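# Place a tray bottle upright into the crate's free slot

## Task

Take one bottle from the tray and leave it standing upright in the single empty slot of the crate. The task fails if the crate or the tray ends up tilted or shifted from where it was. The bottle must stay put without the robot holding it. Anything the robot is touching at the end must not settle downward by more than about a fingernail's thickness once released. Nothing may be put or knocked off the table.

## Robot and tools

Robot: a single six-joint arm (Elite, UR-style chain) carrying a Robotiq 2F-85 parallel gripper. A wrist camera and a flat mounting block ride on the wrist. The block sticks out about 9 cm from the last joint's axis toward the gripper's +x and turns with it, so keep it clear of the crate and tray. Loose objects may occasionally be nudged, and a held part may get a short tug.

Frames: everything printed is in the scene frame. Its origin sits on the table surface directly under the arm base, +z is up, and +y is to the left when facing along +x. The base itself may be slightly tilted. Gripper frame: fingers point along its +z, and the pads close along its y. end_effector_position (metres) is the point midway between the pads when shut; closed fingertips reach about 19 mm past it, open ones about 6 mm. While closing, the tips also travel roughly 13 mm farther from the wrist, so leave that gap above any surface. end_effector_quat_wxyz is the hand orientation. The printed hand position gets less accurate far from the base.

execute_actions: argument actions is a list holding at most one entry, or nothing.
- Empty list: no motion, just returns the state and camera images.
- Motion: {"rows": [[...]], "steps": N} with N from 11 to 15 (default 15). Each step lasts 1/30 s. Each row covers one step; if rows run out, the final row is held for the remaining steps. Each row is one flat list of 9 numbers for the one arm, in this order: shoulder_pan, shoulder_lift, elbow, wrist_1, wrist_2, wrist_3 (absolute target joint angles in radians, same convention as the Joint positions line), then gripper position, gripper force_limit, gripper speed (each a scaled value from -1 to 1).
- Wait: {"steps": N} with N up to 300 and no rows; it counts from the previous result, including time spent composing.
- Optional pictures (true/false) requests images; otherwise they come only with an empty list.
Joint ranges: pan, lift, wrist_1, wrist_2, wrist_3 from -6.283 to 6.283; elbow -3.142 to 3.142. A target more than 0.010 rad outside a range, and beyond the joint's current angle, gets the call rejected with nothing sent. The real stop can differ from the listed one by up to 0.010 rad; targets past it are clipped, and "joint sent to its limit" may appear (possibly referring to an earlier action still running). Missing that line does not prove there is more room.

Motion behaviour: commands are smoothed and lag about 0.15 s. Each joint's sent target is capped at a lead over its measured angle: 0.292 rad for pan and lift, 0.365 for elbow, 0.438 for the wrists. If targets would move the hand more than 70 mm from where it now is, all are pulled back proportionally. So far goals need several calls. The result is produced 11 steps before an action finishes; those steps run afterward, and the arm keeps heading toward the last row sent until it has nearly stopped or a step is HELD.

Gripper numbers: position +1 fully open (85 mm gap); about -0.8 pads touch; -1 closes until blocked. force_limit: roughly 20 N at -1, 128 N at 0, 235 N at +1 on a 40 mm object closed slowly; faster closing adds up to ~5 N (speed 0) or ~12 N (speed +1). speed: about 20 mm/s at -1, 85 at 0, 150 at +1. To grasp, command position -1 and keep sending it, then look for object_status 2. object_status: 0 moving, 1 blocked while opening, 2 blocked while closing (grasped), 3 reached target or pads together (a thin item might still be held). Any new position value resets status to 0 briefly. Force and speed changes only take effect when position changes by at least 0.01 (e.g. -1 to -0.98); to soften a grip, open first. If the object slips, fingers re-close automatically, except after gripping with force_limit -1, where status stays 2 even if the bottle is gone. position_measured is in counts: 3 open, ~78 = 60 mm, ~130 = 40 mm, ~180 = 20 mm, ~230 pads together.

Result lines: the state line gives hand pose and linear/angular velocity; Joint positions and Joint velocities list joints in column order (rad, rad/s). "joint command not followed" means the clearance check altered or blocked targets (mounting posts count as arm). HELD marks steps where your row was partly or wholly not sent. MOTOR HOT warns from 70 °C; at 85 °C an OVER-TEMPERATURE FAULT brakes the arm until it cools, so don't hold loads needlessly.

Faults to avoid: a joint torque reaching its load limit (pan and lift 313, elbow 142, wrists 53.2 N m, held weight included) or any external force of 150 N on the arm, tool or held item stops the arm for 10 s, drops the rest of the call, and lets it yield to contact. Avoid drops, slips, slamming, hard hits and strong pushes; lower the bottle gently, let it rest fully supported, then open and back away so nothing sinks afterward.

zoom_image: camera (cam_head_left 672x504, cam_head_right 672x504, cam_wrist 504x504) and region [x0, y0, x1, y1] in pixels from the top-left, at most 504 by 504; returns a finer view of that camera's latest image.

read_manual: optional section (only "licences"); gives licence texts, no motion.

finished_scene: pass scene, the number of the scene being ended. Replying without a tool call ends everything.

Each tool is called as name(argument=value, ...) on one line, values as JSON.

## Session

execute_actions(actions=[])

Scene clock: 0.00 s of 5100.00 s.
end_effector_position=(+0.4151, +0.0986, +0.1364) position_measured=3 object_status=3 end_effector_quat_wxyz=(+0.016, -0.119, +0.993, +0.012) end_effector_velocity=(-0.000, -0.000, -0.000) end_effector_angular_velocity=(-0.000, +0.001, +0.001)
Joint positions: [ 3.342 -0.954  2.587 -3.104 -2.326 -0.06 ]
Joint velocities: [-0.    -0.     0.     0.001 -0.    -0.   ]
Motor temperatures (°C, as the motors report them): [20 21 25 28 25 29]

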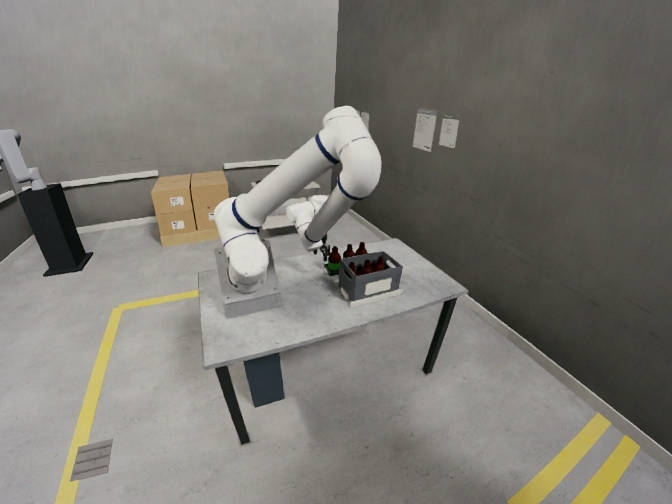

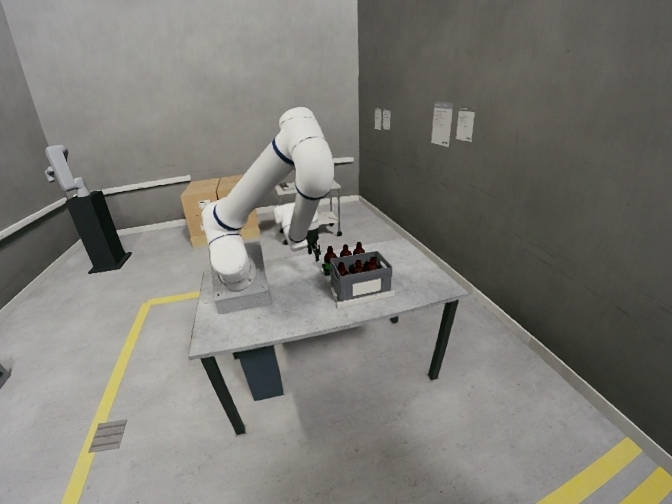

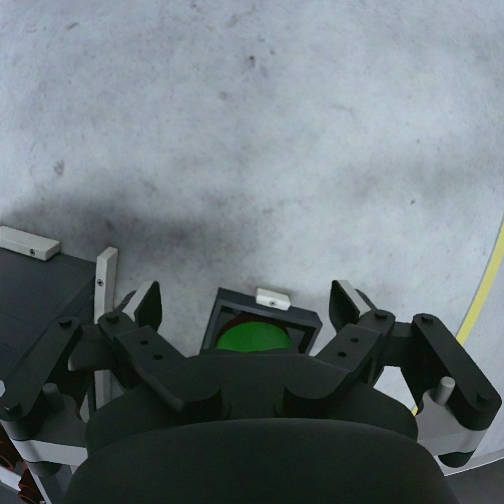

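zoom_image(camera="cam_head_right", region=[180, 180, 480, 360])

zoom_image(camera="cam_head_left", region=[280, 210, 440, 320])

Region (180, 180, 480, 360) of cam_head_right's 672x504 image, scaled by 1.680, with more detail than that image has; it fills the top 302 rows of this view, and the rest is white.

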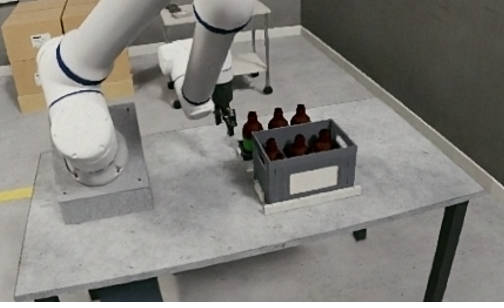

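Region (280, 210, 440, 320) of cam_head_left's 672x504 image, scaled by 3.150, with more detail than that image has; it fills the top 346 rows of this view, and the rest is white.

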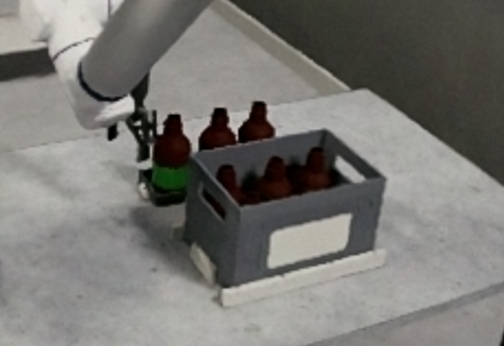

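execute_actions(actions=[{"rows":[[3.435,-1.064,2.517,-2.834,-2.302,-0.06,1,0,0]]}])

execute_actions(actions=[{"rows":[[3.528,-1.173,2.447,-2.564,-2.278,-0.06,1,0,0]]}])

execute_actions(actions=[{"rows":[[3.62,-1.283,2.377,-2.293,-2.255,-0.06,1,0,0]]}])

execute_actions(actions=[{"rows":[[3.713,-1.392,2.307,-2.023,-2.231,-0.06,1,0,0]]}])

execute_actions(actions=[{"steps":40}], pictures=true)

Scene clock: 2.47 s of 5100.00 s.
end_effector_position=(+0.4240, +0.1070, +0.1594) position_measured=3 object_status=3 end_effector_quat_wxyz=(+0.015, -0.148, +0.989, +0.014) end_effector_velocity=(+0.111, +0.077, +0.275) end_effector_angular_velocity=(+0.044, -0.050, +0.585)
Joint positions: [ 3.384 -1.004  2.555 -2.981 -2.315 -0.06 ]
Joint velocities: [ 0.465 -0.555 -0.359  1.278  0.115 -0.   ]
Motor temperatures (°C, as the motors report them): [20 21 25 28 25 29]
Steps of this call (steps 1 to 70: nothing new was sent; steps 71 to 74: the first 4 steps of this action). Readings (joint positions | what the end effector reports):
71: [3.343 -0.955 2.586 -3.101 -2.326 -0.060] | position_measured=3 object_status=3
72: [3.352 -0.965 2.580 -3.074 -2.324 -0.060] | position_measured=3 object_status=3
74: the state above

Scene clock: 2.97 s of 5100.00 s.
end_effector_position=(+0.4351, +0.1191, +0.2178) position_measured=3 object_status=3 end_effector_quat_wxyz=(+0.013, -0.211, +0.977, +0.016) end_effector_velocity=(+0.050, +0.035, +0.332) end_effector_angular_velocity=(+0.003, -0.040, +0.586)
Joint positions: [ 3.477 -1.113  2.485 -2.712 -2.291 -0.06 ]
Joint velocities: [ 0.468 -0.556 -0.363  1.289  0.113 -0.   ]
Motor temperatures (°C, as the motors report them): [20 21 25 28 25 29]
Steps of this call (steps 1 to 11: the last 11 steps of your previous action; steps 12 to 15: the first 4 steps of this action). Readings (joint positions | what the end effector reports):
12: [3.435 -1.064 2.517 -2.835 -2.302 -0.060] | position_measured=3 object_status=3
13: [3.444 -1.074 2.511 -2.807 -2.300 -0.060] | position_measured=3 object_status=3
15: the state above

Scene clock: 3.47 s of 5100.00 s.
end_effector_position=(+0.4329, +0.1211, +0.2853) position_measured=3 object_status=3 end_effector_quat_wxyz=(+0.009, -0.273, +0.962, +0.014) end_effector_velocity=(-0.020, -0.022, +0.375) end_effector_angular_velocity=(-0.037, -0.036, +0.574)
Joint positions: [ 3.569 -1.223  2.415 -2.442 -2.268 -0.06 ]
Joint velocities: [ 0.465 -0.566 -0.366  1.3    0.111  0.   ]
Motor temperatures (°C, as the motors report them): [20 21 25 28 25 29]
Steps of this call (steps 1 to 11: the last 11 steps of your previous action; steps 12 to 15: the first 4 steps of this action). Readings (joint positions | what the end effector reports):
12: [3.528 -1.173 2.447 -2.565 -2.278 -0.060] | position_measured=3 object_status=3
13: [3.537 -1.183 2.441 -2.537 -2.276 -0.060] | position_measured=3 object_status=3
15: the state above

Scene clock: 3.97 s of 5100.00 s.
end_effector_position=(+0.4163, +0.1113, +0.3584) position_measured=3 object_status=3 end_effector_quat_wxyz=(+0.003, -0.332, +0.943, +0.007) end_effector_velocity=(-0.095, -0.077, +0.380) end_effector_angular_velocity=(-0.075, -0.027, +0.551)
Joint positions: [ 3.661 -1.331  2.346 -2.174 -2.244 -0.06 ]
Joint velocities: [ 0.452 -0.538 -0.354  1.257  0.109  0.   ]
Motor temperatures (°C, as the motors report them): [20 21 25 28 25 29]
Steps of this call (steps 1 to 11: the last 11 steps of your previous action; steps 12 to 15: the first 4 steps of this action). Readings (joint positions | what the end effector reports):
12: [3.620 -1.283 2.377 -2.294 -2.255 -0.060] | position_measured=3 object_status=3
13: [3.629 -1.293 2.371 -2.266 -2.253 -0.060] | position_measured=3 object_status=3
15: the state above

Scene clock: 5.30 s of 5100.00 s.
end_effector_position=(+0.4001, +0.1003, +0.4003) position_measured=3 object_status=3 end_effector_quat_wxyz=(-0.001, -0.364, +0.932, +0.001) end_effector_velocity=(+0.000, +0.000, +0.001) end_effector_angular_velocity=(+0.001, -0.001, -0.000)
Joint positions: [ 3.713 -1.392  2.307 -2.023 -2.231 -0.06 ]
Joint velocities: [ 0.001 -0.001 -0.    -0.     0.     0.   ]
Motor temperatures (°C, as the motors report them): [20 21 25 28 25 29]
Kept back: nothing.
Steps of this call (steps 1 to 11: the last 11 steps of your previous action; steps 12 to 30: the robot went on to your last target; steps 31 to 40: nothing new was sent). Readings (joint positions | what the end effector reports):
1: [3.674 -1.347 2.336 -2.136 -2.241 -0.060] | position_measured=3 object_status=3
2: [3.684 -1.358 2.329 -2.107 -2.238 -0.060] | position_measured=3 object_status=3
4: [3.697 -1.373 2.319 -2.070 -2.235 -0.060] | position_measured=3 object_status=3
8: [3.708 -1.386 2.311 -2.038 -2.232 -0.060] | position_measured=3 object_status=3
40: the state above
The arm was judged still, so your last target was given up. Only a new action makes it travel on or press farther. Fingers that are still opening or closing keep moving.

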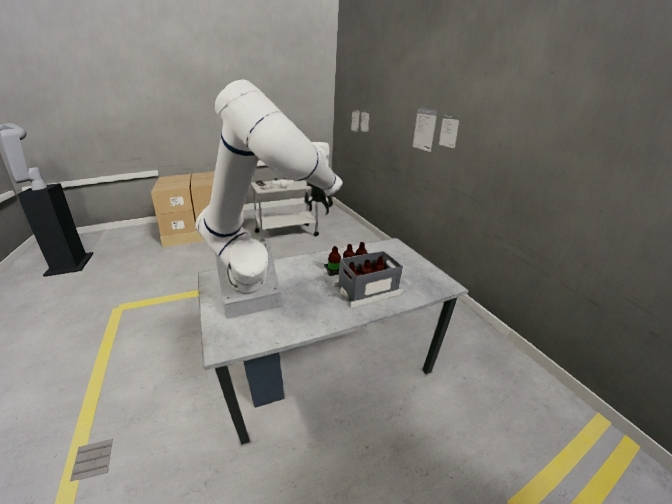

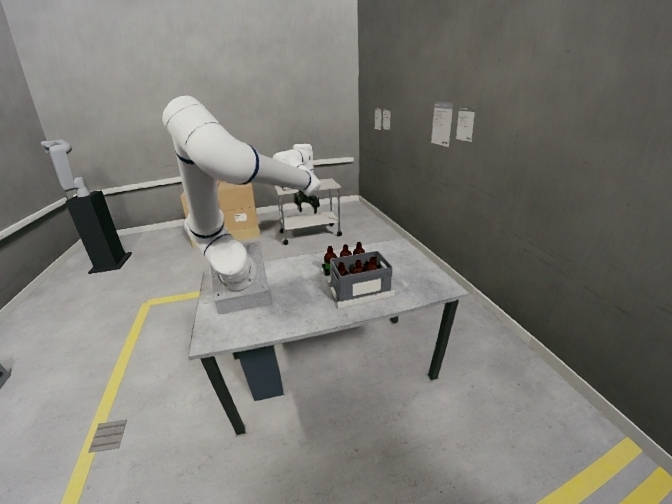

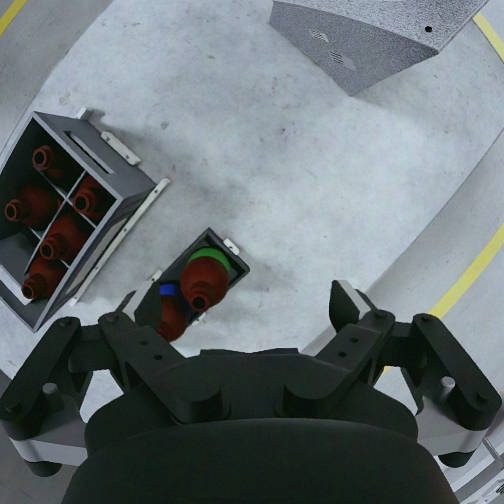

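execute_actions(actions=[{"rows":[[3.587,-1.255,2.007,-1.961,-2.276,0.156,1,0,0]]}])

execute_actions(actions=[{"rows":[[3.4606,-1.1183,1.7062,-1.8989,-2.3209,0.3717,1,0,0]]}])

execute_actions(actions=[{"steps":50}], pictures=true)

Scene clock: 12.50 s of 5100.00 s.
end_effector_position=(+0.4447, +0.0968, +0.4135) position_measured=3 object_status=3 end_effector_quat_wxyz=(+0.001, -0.325, +0.946, +0.003) end_effector_velocity=(+0.370, -0.039, +0.076) end_effector_angular_velocity=(-0.008, +0.056, -0.713)
Joint positions: [ 3.685 -1.362  2.239 -2.01  -2.241 -0.012]
Joint velocities: [-0.263  0.29  -0.575  0.155 -0.086  0.447]
Motor temperatures (°C, as the motors report them): [20 21 25 28 25 29]
Steps of this call (steps 1 to 90: nothing new was sent; then 4.07 s passed at rest; steps 91 to 94: the first 4 steps of this action). Readings (joint positions | what the end effector reports):
91: [3.712 -1.391 2.304 -2.022 -2.231 -0.058] | position_measured=3 object_status=3
92: [3.704 -1.382 2.288 -2.018 -2.234 -0.043] | position_measured=3 object_status=3
94: the state above

Scene clock: 13.00 s of 5100.00 s.
end_effector_position=(+0.6273, +0.0608, +0.4454) position_measured=3 object_status=3 end_effector_quat_wxyz=(+0.000, -0.156, +0.988, +0.004) end_effector_velocity=(+0.387, -0.113, +0.021) end_effector_angular_velocity=(-0.020, +0.041, -0.762)
Joint positions: [ 3.566 -1.232  1.957 -1.951 -2.283  0.192]
Joint velocities: [-0.272  0.299 -0.613  0.146 -0.092  0.458]
Motor temperatures (°C, as the motors report them): [20 21 25 28 25 29]
Steps of this call (steps 1 to 11: the last 11 steps of your previous action; steps 12 to 15: the first 4 steps of this action). Readings (joint positions | what the end effector reports):
12: [3.594 -1.263 2.024 -1.964 -2.273 0.144] | position_measured=3 object_status=3
13: [3.585 -1.252 2.002 -1.959 -2.277 0.161] | position_measured=3 object_status=3
15: the state above

Scene clock: 14.67 s of 5100.00 s.
end_effector_position=(+0.7806, +0.0010, +0.4495) position_measured=3 object_status=3 end_effector_quat_wxyz=(-0.001, -0.001, +1.000, +0.001) end_effector_velocity=(+0.000, +0.002, -0.001) end_effector_angular_velocity=(-0.000, -0.000, +0.001)
Joint positions: [ 3.461 -1.118  1.706 -1.899 -2.321  0.372]
Joint velocities: [ 0.001  0.002  0.    -0.001  0.    -0.   ]
Motor temperatures (°C, as the motors report them): [20 21 25 28 25 29]
Kept back: nothing.
Steps of this call (steps 1 to 11: the last 11 steps of your previous action; steps 12 to 30: the robot went on to your last target; steps 31 to 50: nothing new was sent). Readings (joint positions | what the end effector reports):
1: [3.557 -1.222 1.935 -1.946 -2.287 0.207] | position_measured=3 object_status=3
2: [3.548 -1.213 1.913 -1.942 -2.290 0.223] | position_measured=3 object_status=3
4: [3.529 -1.193 1.870 -1.933 -2.296 0.254] | position_measured=3 object_status=3
8: [3.493 -1.153 1.782 -1.915 -2.310 0.317] | position_measured=3 object_status=3
50: the state above
The arm was judged still, so your last target was given up. Only a new action makes it travel on or press farther. Fingers that are still opening or closing keep moving.

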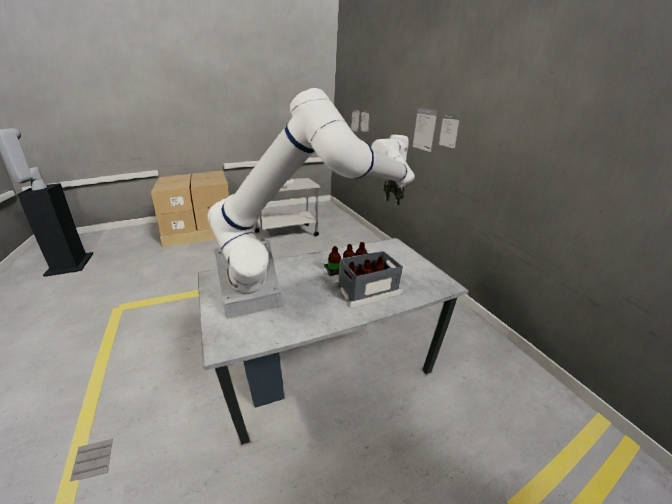

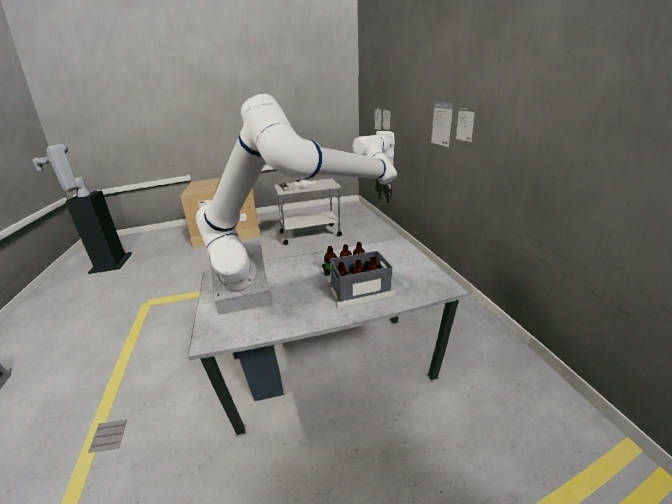

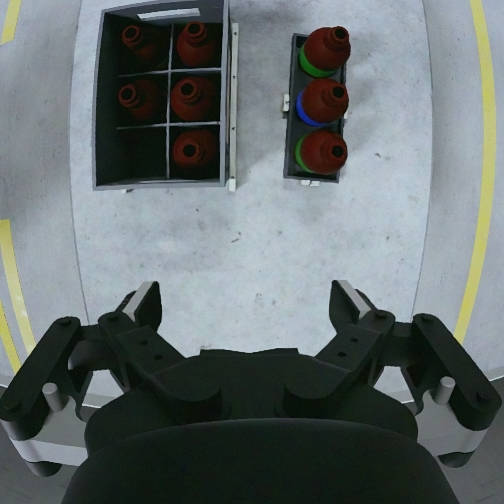

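execute_actions(actions=[{"rows":[[3.4366,-0.9504,1.9915,-2.3739,-2.3268,0.34,1,0,0]]}])

execute_actions(actions=[{"steps":50}], pictures=true)

Scene clock: 16.47 s of 5100.00 s.
end_effector_position=(+0.7708, +0.0287, +0.4130) position_measured=3 object_status=3 end_effector_quat_wxyz=(-0.003, -0.003, +1.000, +0.000) end_effector_velocity=(-0.050, +0.223, -0.291) end_effector_angular_velocity=(+0.025, -0.085, -0.081)
Joint positions: [ 3.456 -1.088  1.757 -1.978 -2.322  0.366]
Joint velocities: [-0.039  0.261  0.413 -0.83  -0.017 -0.053]
Motor temperatures (°C, as the motors report them): [20 21 25 28 25 29]
Steps of this call (steps 1 to 50: nothing new was sent; steps 51 to 54: the first 4 steps of this action). Readings (joint positions | what the end effector reports):
51: [3.460 -1.117 1.708 -1.902 -2.321 0.372] | position_measured=3 object_status=3
52: [3.459 -1.109 1.721 -1.928 -2.322 0.370] | position_measured=3 object_status=3
54: the state above

Scene clock: 18.13 s of 5100.00 s.
end_effector_position=(+0.6949, +0.1311, +0.2599) position_measured=3 object_status=3 end_effector_quat_wxyz=(-0.001, -0.001, +1.000, +0.001) end_effector_velocity=(-0.000, +0.000, -0.000) end_effector_angular_velocity=(-0.000, -0.000, +0.000)
Joint positions: [ 3.437 -0.95   1.991 -2.374 -2.327  0.34 ]
Joint velocities: [ 0.  0.  0. -0. -0. -0.]
Motor temperatures (°C, as the motors report them): [20 21 25 28 25 29]
Kept back: nothing.
Steps of this call (steps 1 to 11: the last 11 steps of your previous action; steps 12 to 45: the robot went on to your last target; steps 46 to 50: nothing new was sent). Readings (joint positions | what the end effector reports):
1: [3.455 -1.079 1.772 -2.006 -2.322 0.365] | position_measured=3 object_status=3
2: [3.454 -1.069 1.789 -2.033 -2.323 0.363] | position_measured=3 object_status=3
4: [3.451 -1.050 1.822 -2.089 -2.323 0.359] | position_measured=3 object_status=3
8: [3.445 -1.010 1.889 -2.202 -2.325 0.351] | position_measured=3 object_status=3
50: the state above
The arm was judged still, so your last target was given up. Only a new action makes it travel on or press farther. Fingers that are still opening or closing keep moving.

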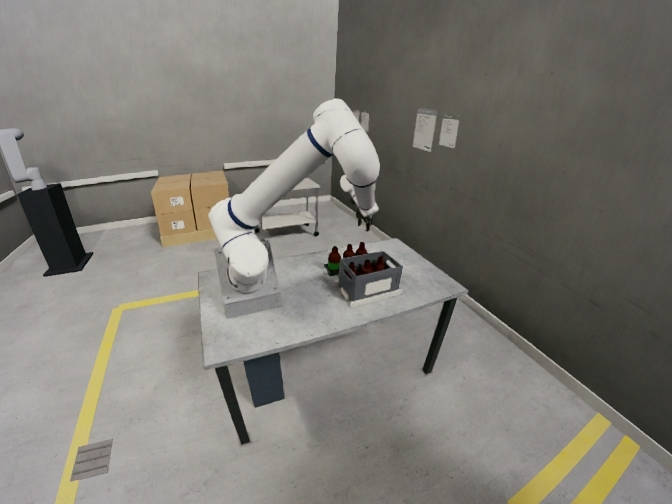

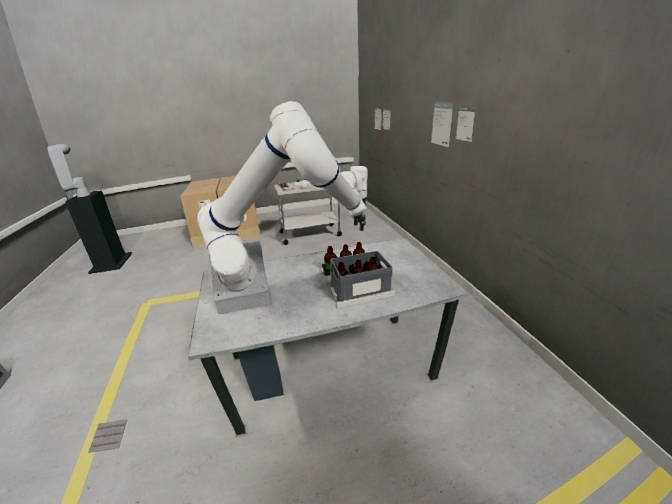

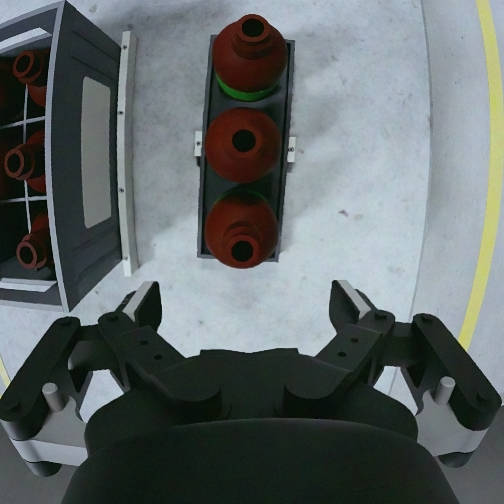

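execute_actions(actions=[{"rows":[[3.3519,-0.8597,2.0582,-2.611,-2.3434,0.2247,1,0,0]]}])

execute_actions(actions=[{"steps":35}], pictures=true)

zoom_image(camera="cam_head_right", region=[300, 200, 420, 290])

Scene clock: 19.27 s of 5100.00 s.
end_effector_position=(+0.6930, +0.1319, +0.2176) position_measured=3 object_status=3 end_effector_quat_wxyz=(-0.002, -0.001, +1.000, +0.001) end_effector_velocity=(-0.024, -0.001, -0.399) end_effector_angular_velocity=(+0.005, -0.003, -0.006)
Joint positions: [ 3.399 -0.91   2.022 -2.479 -2.334  0.289]
Joint velocities: [-0.366  0.395  0.283 -1.027 -0.07  -0.494]
Motor temperatures (°C, as the motors report them): [20 21 25 28 25 29]
Steps of this call (steps 1 to 30: nothing new was sent; steps 31 to 34: the first 4 steps of this action). Readings (joint positions | what the end effector reports):
31: [3.435 -0.949 1.992 -2.378 -2.327 0.338] | position_measured=3 object_status=3
32: [3.426 -0.940 1.999 -2.404 -2.329 0.325] | position_measured=3 object_status=3
34: the state above

Scene clock: 20.43 s of 5100.00 s.
end_effector_position=(+0.6877, +0.1303, +0.1679) position_measured=3 object_status=3 end_effector_quat_wxyz=(-0.001, -0.001, +1.000, +0.001) end_effector_velocity=(-0.000, +0.001, -0.000) end_effector_angular_velocity=(-0.000, +0.000, +0.001)
Joint positions: [ 3.352 -0.86   2.058 -2.611 -2.343  0.225]
Joint velocities: [ 0.     0.001 -0.    -0.    -0.    -0.   ]
Motor temperatures (°C, as the motors report them): [20 21 25 28 25 29]
Kept back: nothing.
Steps of this call (steps 1 to 11: the last 11 steps of your previous action; steps 12 to 30: the robot went on to your last target; steps 31 to 35: nothing new was sent). Readings (joint positions | what the end effector reports):
1: [3.387 -0.897 2.031 -2.512 -2.337 0.273] | position_measured=3 object_status=3
2: [3.378 -0.887 2.038 -2.537 -2.338 0.261] | position_measured=3 object_status=3
4: [3.367 -0.875 2.047 -2.570 -2.340 0.245] | position_measured=3 object_status=3
8: [3.357 -0.865 2.054 -2.598 -2.342 0.231] | position_measured=3 object_status=3
35: the state above
The arm was judged still, so your last target was given up. Only a new action makes it travel on or press farther. Fingers that are still opening or closing keep moving.

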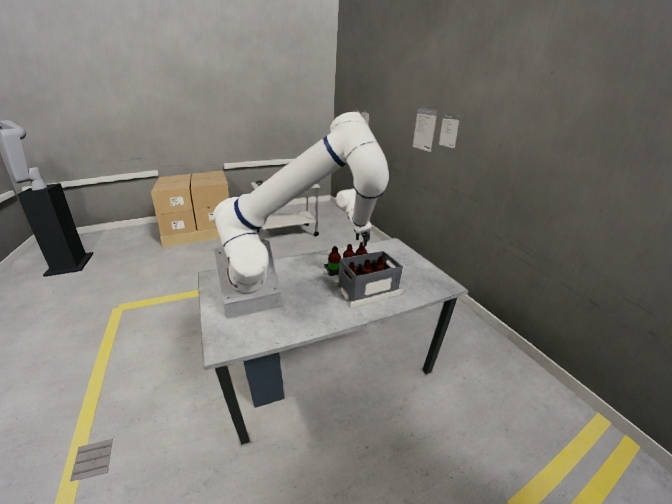

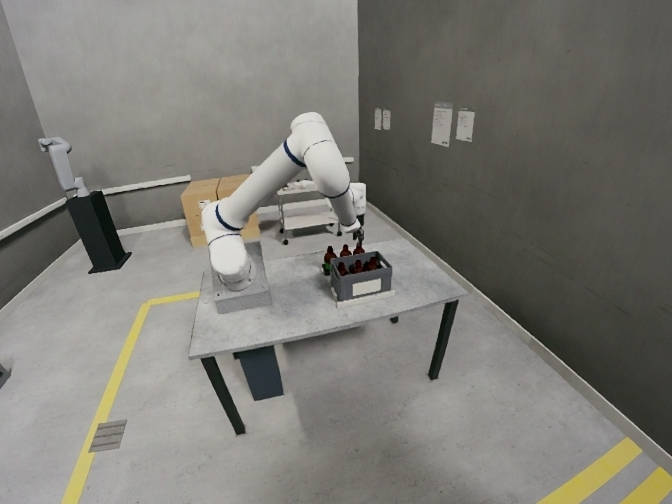

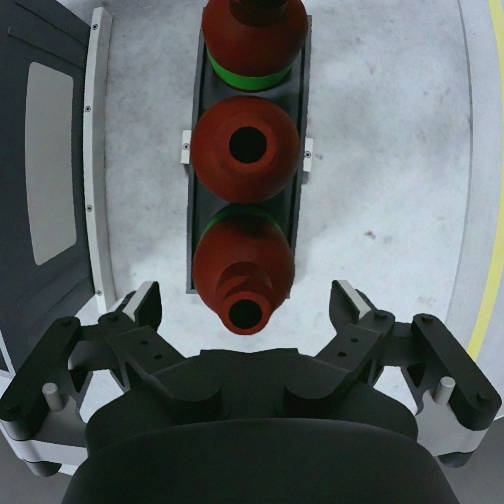

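Region (300, 200, 420, 290) of cam_head_right's 672x504 image, scaled by 4.200, with more detail than that image has; it fills the top 378 rows of this view, and the rest is white.

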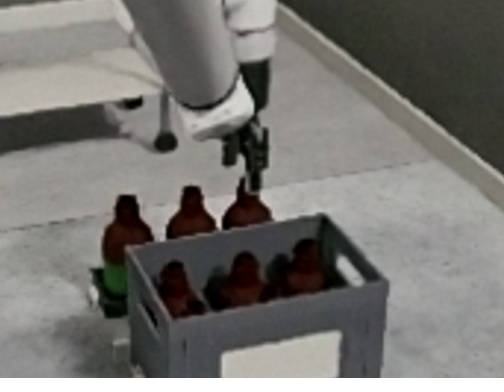

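execute_actions(actions=[{"rows":[[3.3297,-0.833,2.0651,-2.6645,-2.3474,0.195,1,0,0]]}])

execute_actions(actions=[{"steps":30}], pictures=true)

zoom_image(camera="cam_head_right", region=[320, 210, 400, 270])

Scene clock: 21.37 s of 5100.00 s.
end_effector_position=(+0.6881, +0.1299, +0.1546) position_measured=3 object_status=3 end_effector_quat_wxyz=(-0.002, -0.001, +1.000, +0.000) end_effector_velocity=(+0.009, -0.005, -0.076) end_effector_angular_velocity=(-0.004, -0.003, -0.010)
Joint positions: [ 3.339 -0.844  2.062 -2.643 -2.346  0.207]
Joint velocities: [-0.08   0.094  0.016 -0.19  -0.016 -0.103]
Motor temperatures (°C, as the motors report them): [20 21 25 28 25 29]
Steps of this call (steps 1 to 24: nothing new was sent; steps 25 to 28: the first 4 steps of this action). Readings (joint positions | what the end effector reports):
25: [3.351 -0.859 2.058 -2.613 -2.344 0.224] | position_measured=3 object_status=3
26: [3.346 -0.853 2.060 -2.625 -2.345 0.217] | position_measured=3 object_status=3
28: the state above

Scene clock: 22.37 s of 5100.00 s.
end_effector_position=(+0.6884, +0.1295, +0.1458) position_measured=3 object_status=3 end_effector_quat_wxyz=(-0.002, -0.001, +1.000, +0.000) end_effector_velocity=(-0.000, +0.000, -0.000) end_effector_angular_velocity=(+0.000, +0.001, -0.000)
Joint positions: [ 3.33  -0.833  2.065 -2.664 -2.347  0.195]
Joint velocities: [-0.     0.     0.     0.     0.     0.001]
Motor temperatures (°C, as the motors report them): [20 21 25 28 25 29]
Kept back: nothing.
Steps of this call (steps 1 to 11: the last 11 steps of your previous action; steps 12 to 30: the robot went on to your last target). Readings (joint positions | what the end effector reports):
1: [3.336 -0.841 2.063 -2.648 -2.346 0.204] | position_measured=3 object_status=3
2: [3.335 -0.839 2.064 -2.652 -2.346 0.202] | position_measured=3 object_status=3
4: [3.333 -0.836 2.064 -2.658 -2.347 0.199] | position_measured=3 object_status=3
8: [3.331 -0.834 2.065 -2.662 -2.347 0.196] | position_measured=3 object_status=3
30: the state above
The arm was judged still, so your last target was given up. Only a new action makes it travel on or press farther. Fingers that are still opening or closing keep moving.

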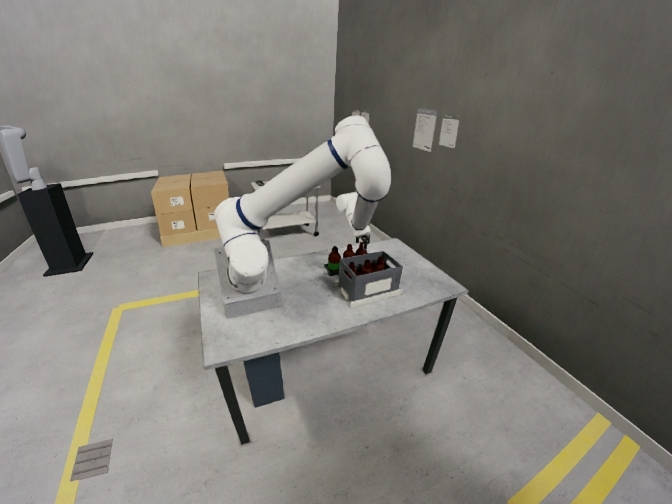

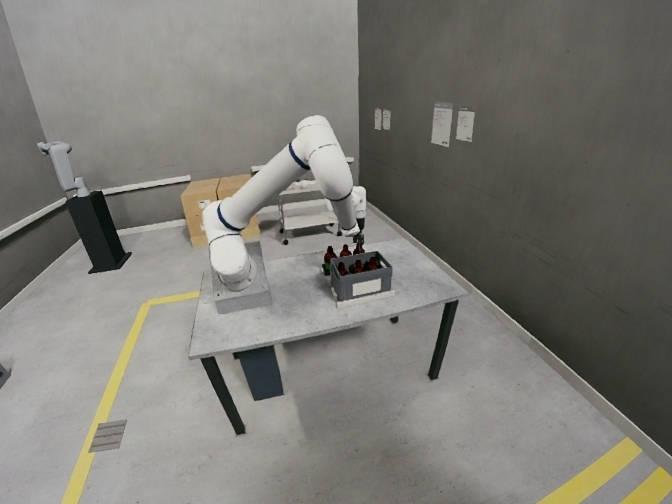

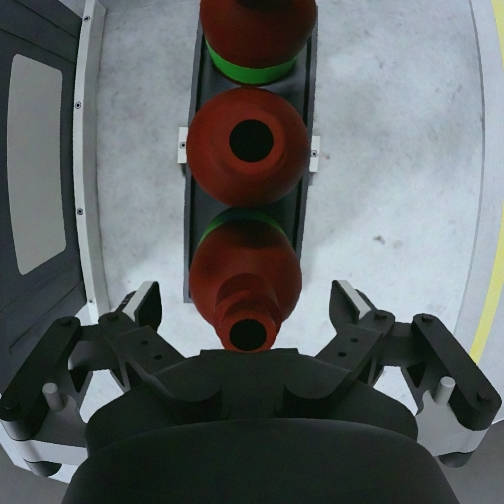

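Region (320, 210, 400, 270) of cam_head_right's 672x504 image, scaled by 6.300, with more detail than that image has; it fills the top 378 rows of this view, and the rest is white.

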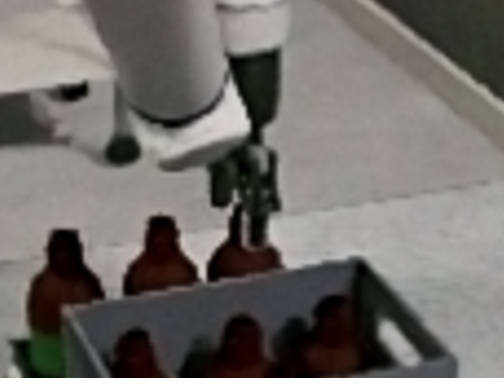

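execute_actions(actions=[{"rows":[[3.3365,-0.8395,2.057,-2.643,-2.346,0.205,1,0,0],[3.3365,-0.8395,2.057,-2.643,-2.346,0.205,1,0,0],[3.3365,-0.8395,2.057,-2.643,-2.346,0.205,1,0,0],[3.3365,-0.8395,2.057,-2.643,-2.346,0.205,1,0,0],[3.3365,-0.8395,2.057,-2.643,-2.346,0.205,-1,-0.3,-0.3]]}])

execute_actions(actions=[{"steps":45}], pictures=true)

zoom_image(camera="cam_head_right", region=[320, 210, 400, 270])

Scene clock: 22.97 s of 5100.00 s.
end_effector_position=(+0.6898, +0.1298, +0.1497) position_measured=3 object_status=3 end_effector_quat_wxyz=(-0.002, -0.001, +1.000, +0.000) end_effector_velocity=(+0.011, +0.003, +0.028) end_effector_angular_velocity=(+0.006, +0.000, -0.003)
Joint positions: [ 3.334 -0.837  2.061 -2.652 -2.347  0.201]
Joint velocities: [ 0.026 -0.025 -0.031  0.08   0.009  0.038]
Motor temperatures (°C, as the motors report them): [20 21 25 28 25 29]
Steps of this call (steps 1 to 14: nothing new was sent; steps 15 to 18: the first 4 steps of this action). Readings (joint positions | what the end effector reports):
15: [3.330 -0.833 2.065 -2.664 -2.347 0.195] | position_measured=3 object_status=3
16: [3.331 -0.834 2.064 -2.659 -2.347 0.197] | position_measured=3 object_status=3
18: the state above

Scene clock: 24.47 s of 5100.00 s.
end_effector_position=(+0.6913, +0.1301, +0.1530) position_measured=152 object_status=2 end_effector_quat_wxyz=(-0.002, -0.001, +1.000, +0.000) end_effector_velocity=(-0.000, -0.000, -0.000) end_effector_angular_velocity=(+0.000, +0.001, +0.000)
Joint positions: [ 3.337 -0.84   2.057 -2.643 -2.346  0.205]
Joint velocities: [-0.    -0.    -0.     0.001  0.     0.   ]
Motor temperatures (°C, as the motors report them): [20 21 25 28 25 29]
Kept back: nothing.
Steps of this call (steps 1 to 11: the last 11 steps of your previous action; steps 12 to 15: the robot went on to your last target; steps 16 to 45: nothing new was sent). Readings (joint positions | what the end effector reports):
1: [3.334 -0.837 2.060 -2.650 -2.347 0.202] | position_measured=3 object_status=0
2: [3.335 -0.838 2.059 -2.648 -2.346 0.203] | position_measured=4 object_status=0
4: [3.336 -0.839 2.058 -2.646 -2.346 0.204] | position_measured=11 object_status=0
8: [3.336 -0.839 2.057 -2.644 -2.346 0.205] | position_measured=33 object_status=0
45: the state above
The arm was judged still, so your last target was given up. Only a new action makes it travel on or press farther. Fingers that are still opening or closing keep moving.

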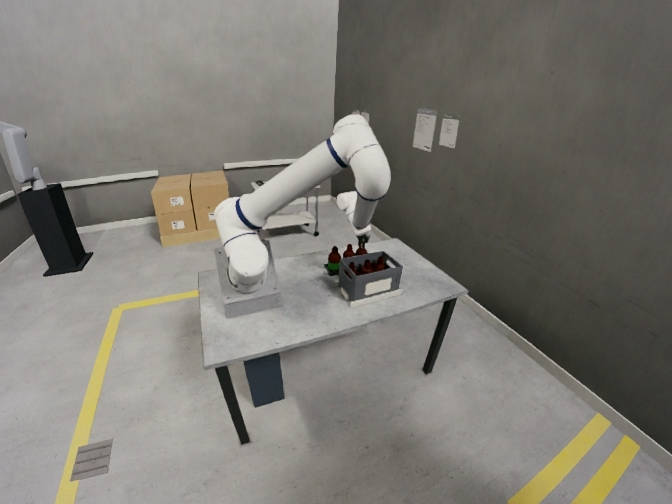

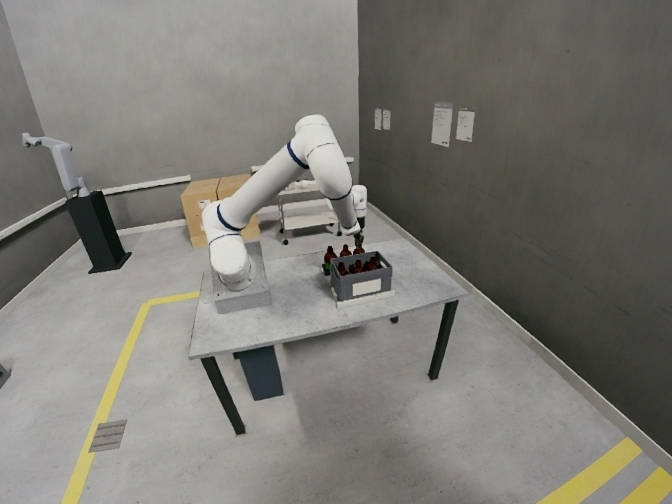

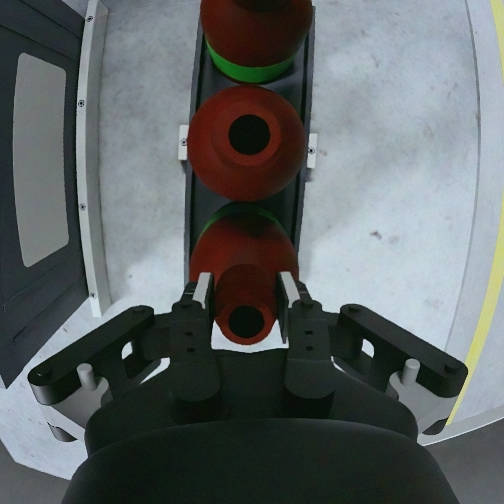

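Region (320, 210, 400, 270) of cam_head_right's 672x504 image, scaled by 6.300, with more detail than that image has; it fills the top 378 rows of this view, and the rest is white.

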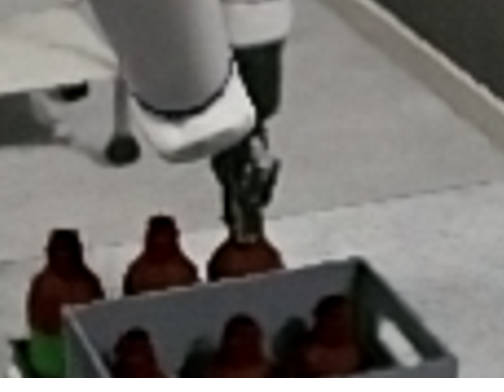

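execute_actions(actions=[{"rows":[[3.35,-0.855,2.048,-2.605,-2.343,0.224,-1,-0.3,-0.3],[3.365,-0.871,2.038,-2.566,-2.34,0.244,-1,-0.3,-0.3],[3.38,-0.887,2.029,-2.528,-2.338,0.263,-1,-0.3,-0.3],[3.394,-0.903,2.02,-2.489,-2.335,0.282,-1,-0.3,-0.3],[3.408,-0.919,2.01,-2.451,-2.332,0.301,-1,-0.3,-0.3],[3.422,-0.935,2.001,-2.412,-2.33,0.32,-1,-0.3,-0.3],[3.4366,-0.9504,1.9915,-2.3739,-2.3268,0.34,-1,-0.3,-0.3]],"steps":11}])

execute_actions(actions=[{"rows":[[3.5495,-1.0445,1.8733,-2.0627,-2.2947,0.4865,-1,-0.3,-0.3]]}])

execute_actions(actions=[{"rows":[[3.416,-1.213,1.912,-2.0627,-2.323,0.308,-1,-0.3,-0.3]]}])

execute_actions(actions=[{"rows":[[3.2829,-1.3812,1.9641,-2.0628,-2.352,0.1288,-1,-0.3,-0.3]]}])

execute_actions(actions=[{"steps":40}], pictures=true)

Scene clock: 25.67 s of 5100.00 s.
end_effector_position=(+0.6912, +0.1301, +0.1529) position_measured=152 object_status=2 end_effector_quat_wxyz=(-0.002, -0.001, +1.000, +0.000) end_effector_velocity=(-0.000, +0.000, +0.000) end_effector_angular_velocity=(-0.000, -0.000, +0.001)
Joint positions: [ 3.337 -0.84   2.057 -2.643 -2.346  0.205]
Joint velocities: [ 0.001  0.     0.    -0.    -0.    -0.   ]
Motor temperatures (°C, as the motors report them): [20 21 25 28 25 29]
Kept back: the last 11 steps of this action.
Steps of this call (steps 1 to 36: nothing new was sent). Readings (joint positions | what the end effector reports):
1: [3.337 -0.840 2.057 -2.643 -2.346 0.205] | position_measured=152 object_status=2
2: [3.337 -0.840 2.057 -2.643 -2.346 0.205] | position_measured=152 object_status=2
4: [3.337 -0.840 2.057 -2.643 -2.346 0.205] | position_measured=152 object_status=2
8: [3.337 -0.840 2.057 -2.643 -2.346 0.205] | position_measured=152 object_status=2
36: the state above

Scene clock: 26.17 s of 5100.00 s.
end_effector_position=(+0.6992, +0.1332, +0.2913) position_measured=152 object_status=2 end_effector_quat_wxyz=(-0.001, -0.001, +1.000, +0.002) end_effector_velocity=(-0.009, +0.016, +0.404) end_effector_angular_velocity=(+0.001, +0.028, +0.033)
Joint positions: [ 3.465 -0.972  1.959 -2.296 -2.318  0.376]
Joint velocities: [ 0.369 -0.312 -0.347  1.025  0.106  0.477]
Motor temperatures (°C, as the motors report them): [20 21 25 28 25 29]
Steps of this call (steps 1 to 11: the last 11 steps of your previous action; steps 12 to 15: the first 4 steps of this action). Readings (joint positions | what the end effector reports):
12: [3.427 -0.939 1.998 -2.400 -2.329 0.327] | position_measured=152 object_status=2
13: [3.438 -0.949 1.987 -2.366 -2.325 0.342] | position_measured=152 object_status=2
15: the state above

Scene clock: 26.67 s of 5100.00 s.
end_effector_position=(+0.7028, +0.0858, +0.3899) position_measured=152 object_status=2 end_effector_quat_wxyz=(+0.000, -0.000, +1.000, +0.004) end_effector_velocity=(+0.039, -0.407, +0.007) end_effector_angular_velocity=(+0.024, +0.028, +0.029)
Joint positions: [ 3.507 -1.093  1.887 -2.07  -2.304  0.43 ]
Joint velocities: [-0.362 -0.467  0.133  0.043 -0.072 -0.48 ]
Motor temperatures (°C, as the motors report them): [20 21 25 28 25 29]
Steps of this call (steps 1 to 11: the last 11 steps of your previous action; steps 12 to 15: the first 4 steps of this action). Readings (joint positions | what the end effector reports):
12: [3.544 -1.044 1.877 -2.073 -2.296 0.479] | position_measured=152 object_status=2
13: [3.532 -1.059 1.882 -2.071 -2.298 0.462] | position_measured=152 object_status=2
15: the state above

Scene clock: 27.17 s of 5100.00 s.
end_effector_position=(+0.7086, -0.0611, +0.3939) position_measured=152 object_status=2 end_effector_quat_wxyz=(+0.001, +0.000, +1.000, +0.005) end_effector_velocity=(-0.054, -0.412, -0.031) end_effector_angular_velocity=(-0.022, +0.039, +0.031)
Joint positions: [ 3.378 -1.261  1.927 -2.063 -2.331  0.257]
Joint velocities: [-0.392 -0.486  0.178 -0.    -0.079 -0.523]
Motor temperatures (°C, as the motors report them): [20 21 25 28 25 29]
Steps of this call (steps 1 to 11: the last 11 steps of your previous action; steps 12 to 15: the first 4 steps of this action). Readings (joint positions | what the end effector reports):
12: [3.418 -1.210 1.912 -2.063 -2.322 0.311] | position_measured=152 object_status=2
13: [3.405 -1.226 1.918 -2.062 -2.325 0.292] | position_measured=152 object_status=2
15: the state above

Scene clock: 28.50 s of 5100.00 s.
end_effector_position=(+0.6917, -0.1620, +0.3895) position_measured=152 object_status=2 end_effector_quat_wxyz=(-0.001, -0.001, +1.000, +0.001) end_effector_velocity=(-0.000, +0.001, -0.000) end_effector_angular_velocity=(-0.000, +0.001, +0.002)
Joint positions: [ 3.283 -1.381  1.964 -2.063 -2.352  0.129]
Joint velocities: [ 0.     0.001 -0.     0.     0.    -0.001]
Motor temperatures (°C, as the motors report them): [20 21 25 28 25 29]
Kept back: nothing.
Steps of this call (steps 1 to 11: the last 11 steps of your previous action; steps 12 to 30: the robot went on to your last target; steps 31 to 40: nothing new was sent). Readings (joint positions | what the end effector reports):
1: [3.365 -1.278 1.933 -2.063 -2.334 0.239] | position_measured=152 object_status=2
2: [3.351 -1.295 1.938 -2.063 -2.337 0.221] | position_measured=152 object_status=2
4: [3.325 -1.328 1.948 -2.063 -2.343 0.185] | position_measured=152 object_status=2
8: [3.296 -1.365 1.959 -2.063 -2.349 0.147] | position_measured=152 object_status=2
40: the state above
The arm was judged still, so your last target was given up. Only a new action makes it travel on or press farther. Fingers that are still opening or closing keep moving.

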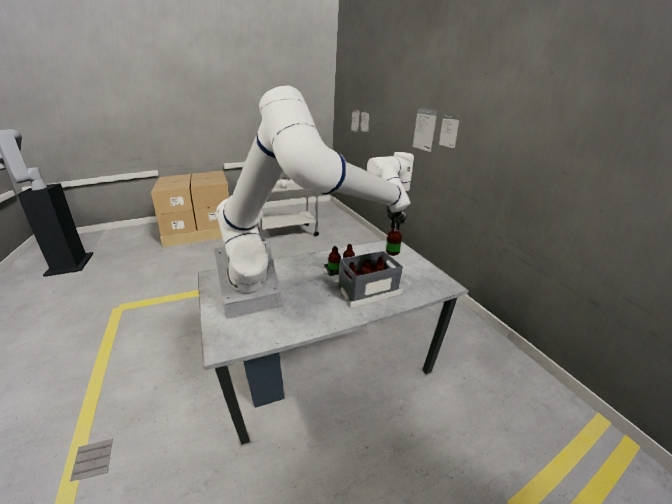

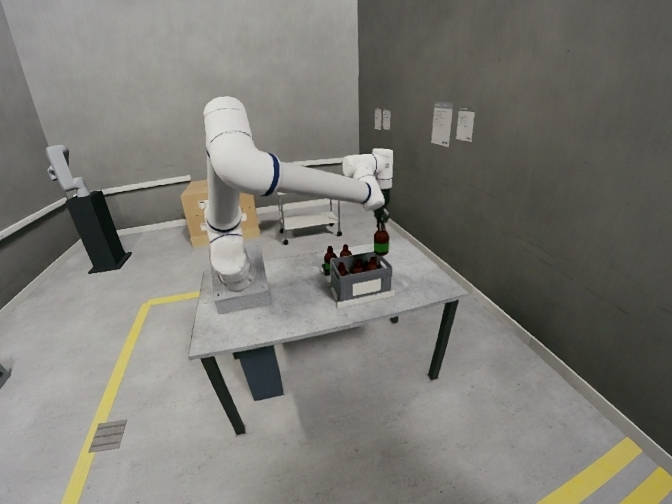

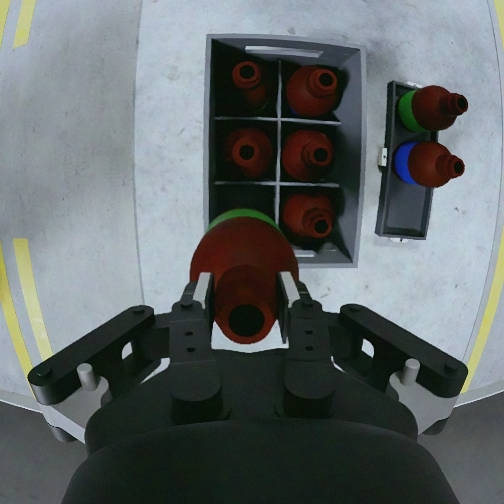

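execute_actions(actions=[{"rows":[[3.1818,-1.3208,2.0699,-2.3297,-2.3561,-0.0139,-1,-0.3,-0.3]]}])

execute_actions(actions=[{"steps":35}], pictures=true)

Scene clock: 29.33 s of 5100.00 s.
end_effector_position=(+0.6932, -0.1607, +0.3477) position_measured=152 object_status=2 end_effector_quat_wxyz=(-0.002, -0.001, +1.000, +0.001) end_effector_velocity=(+0.005, +0.004, -0.421) end_effector_angular_velocity=(+0.007, -0.001, -0.005)
Joint positions: [ 3.242 -1.357  2.008 -2.17  -2.354  0.071]
Joint velocities: [-0.421  0.255  0.439 -1.115 -0.015 -0.591]
Motor temperatures (°C, as the motors report them): [20 21 25 28 25 29]
Steps of this call (steps 1 to 21: nothing new was sent; steps 22 to 25: the first 4 steps of this action). Readings (joint positions | what the end effector reports):
22: [3.281 -1.381 1.965 -2.066 -2.352 0.127] | position_measured=152 object_status=2
23: [3.272 -1.376 1.975 -2.093 -2.353 0.113] | position_measured=152 object_status=2
25: the state above

Scene clock: 30.50 s of 5100.00 s.
end_effector_position=(+0.6905, -0.1619, +0.2895) position_measured=152 object_status=2 end_effector_quat_wxyz=(-0.001, -0.001, +1.000, +0.001) end_effector_velocity=(-0.000, +0.001, +0.000) end_effector_angular_velocity=(-0.000, +0.000, +0.001)
Joint positions: [ 3.182 -1.321  2.07  -2.33  -2.356 -0.014]
Joint velocities: [ 0.001  0.001  0.     0.    -0.001  0.001]
Motor temperatures (°C, as the motors report them): [20 21 25 28 25 29]
Kept back: nothing.
Steps of this call (steps 1 to 11: the last 11 steps of your previous action; steps 12 to 30: the robot went on to your last target; steps 31 to 35: nothing new was sent). Readings (joint positions | what the end effector reports):
1: [3.228 -1.348 2.022 -2.208 -2.354 0.051] | position_measured=152 object_status=2
2: [3.216 -1.341 2.034 -2.239 -2.355 0.035] | position_measured=152 object_status=2
4: [3.201 -1.332 2.050 -2.279 -2.355 0.013] | position_measured=152 object_status=2
8: [3.188 -1.324 2.063 -2.314 -2.356 -0.005] | position_measured=152 object_status=2
35: the state above
The arm was judged still, so your last target was given up. Only a new action makes it travel on or press farther. Fingers that are still opening or closing keep moving.

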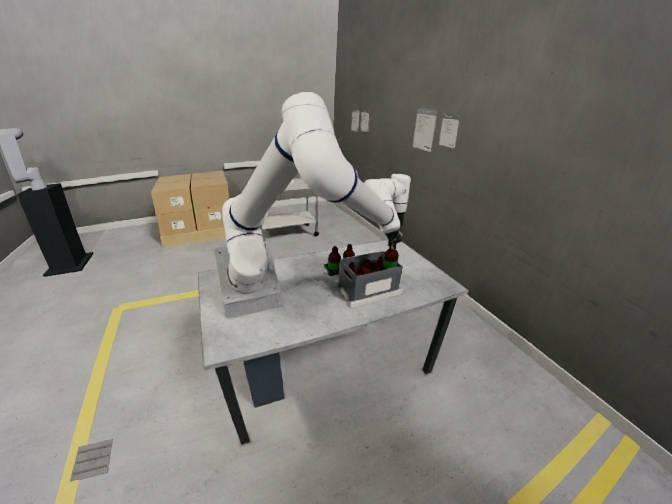

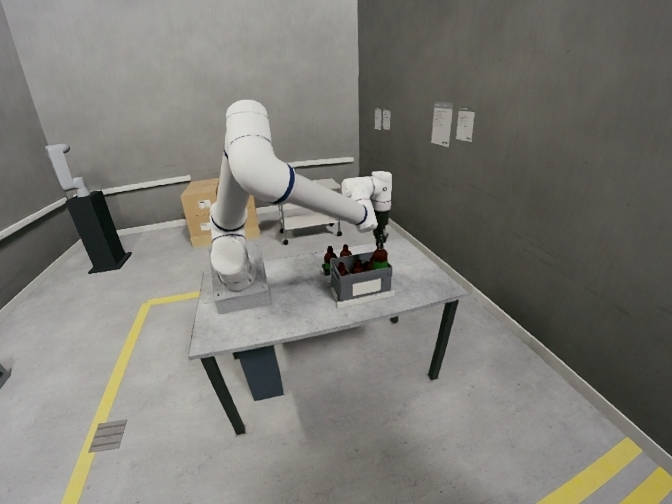

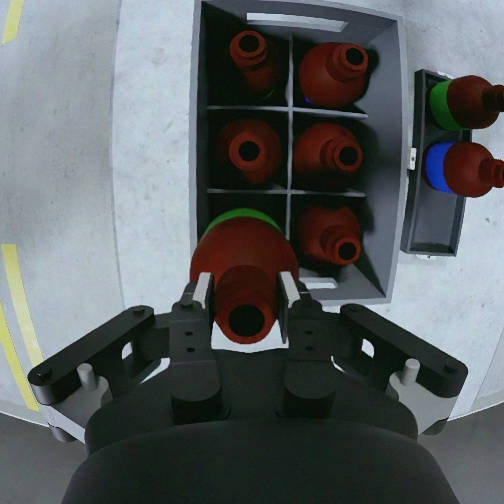

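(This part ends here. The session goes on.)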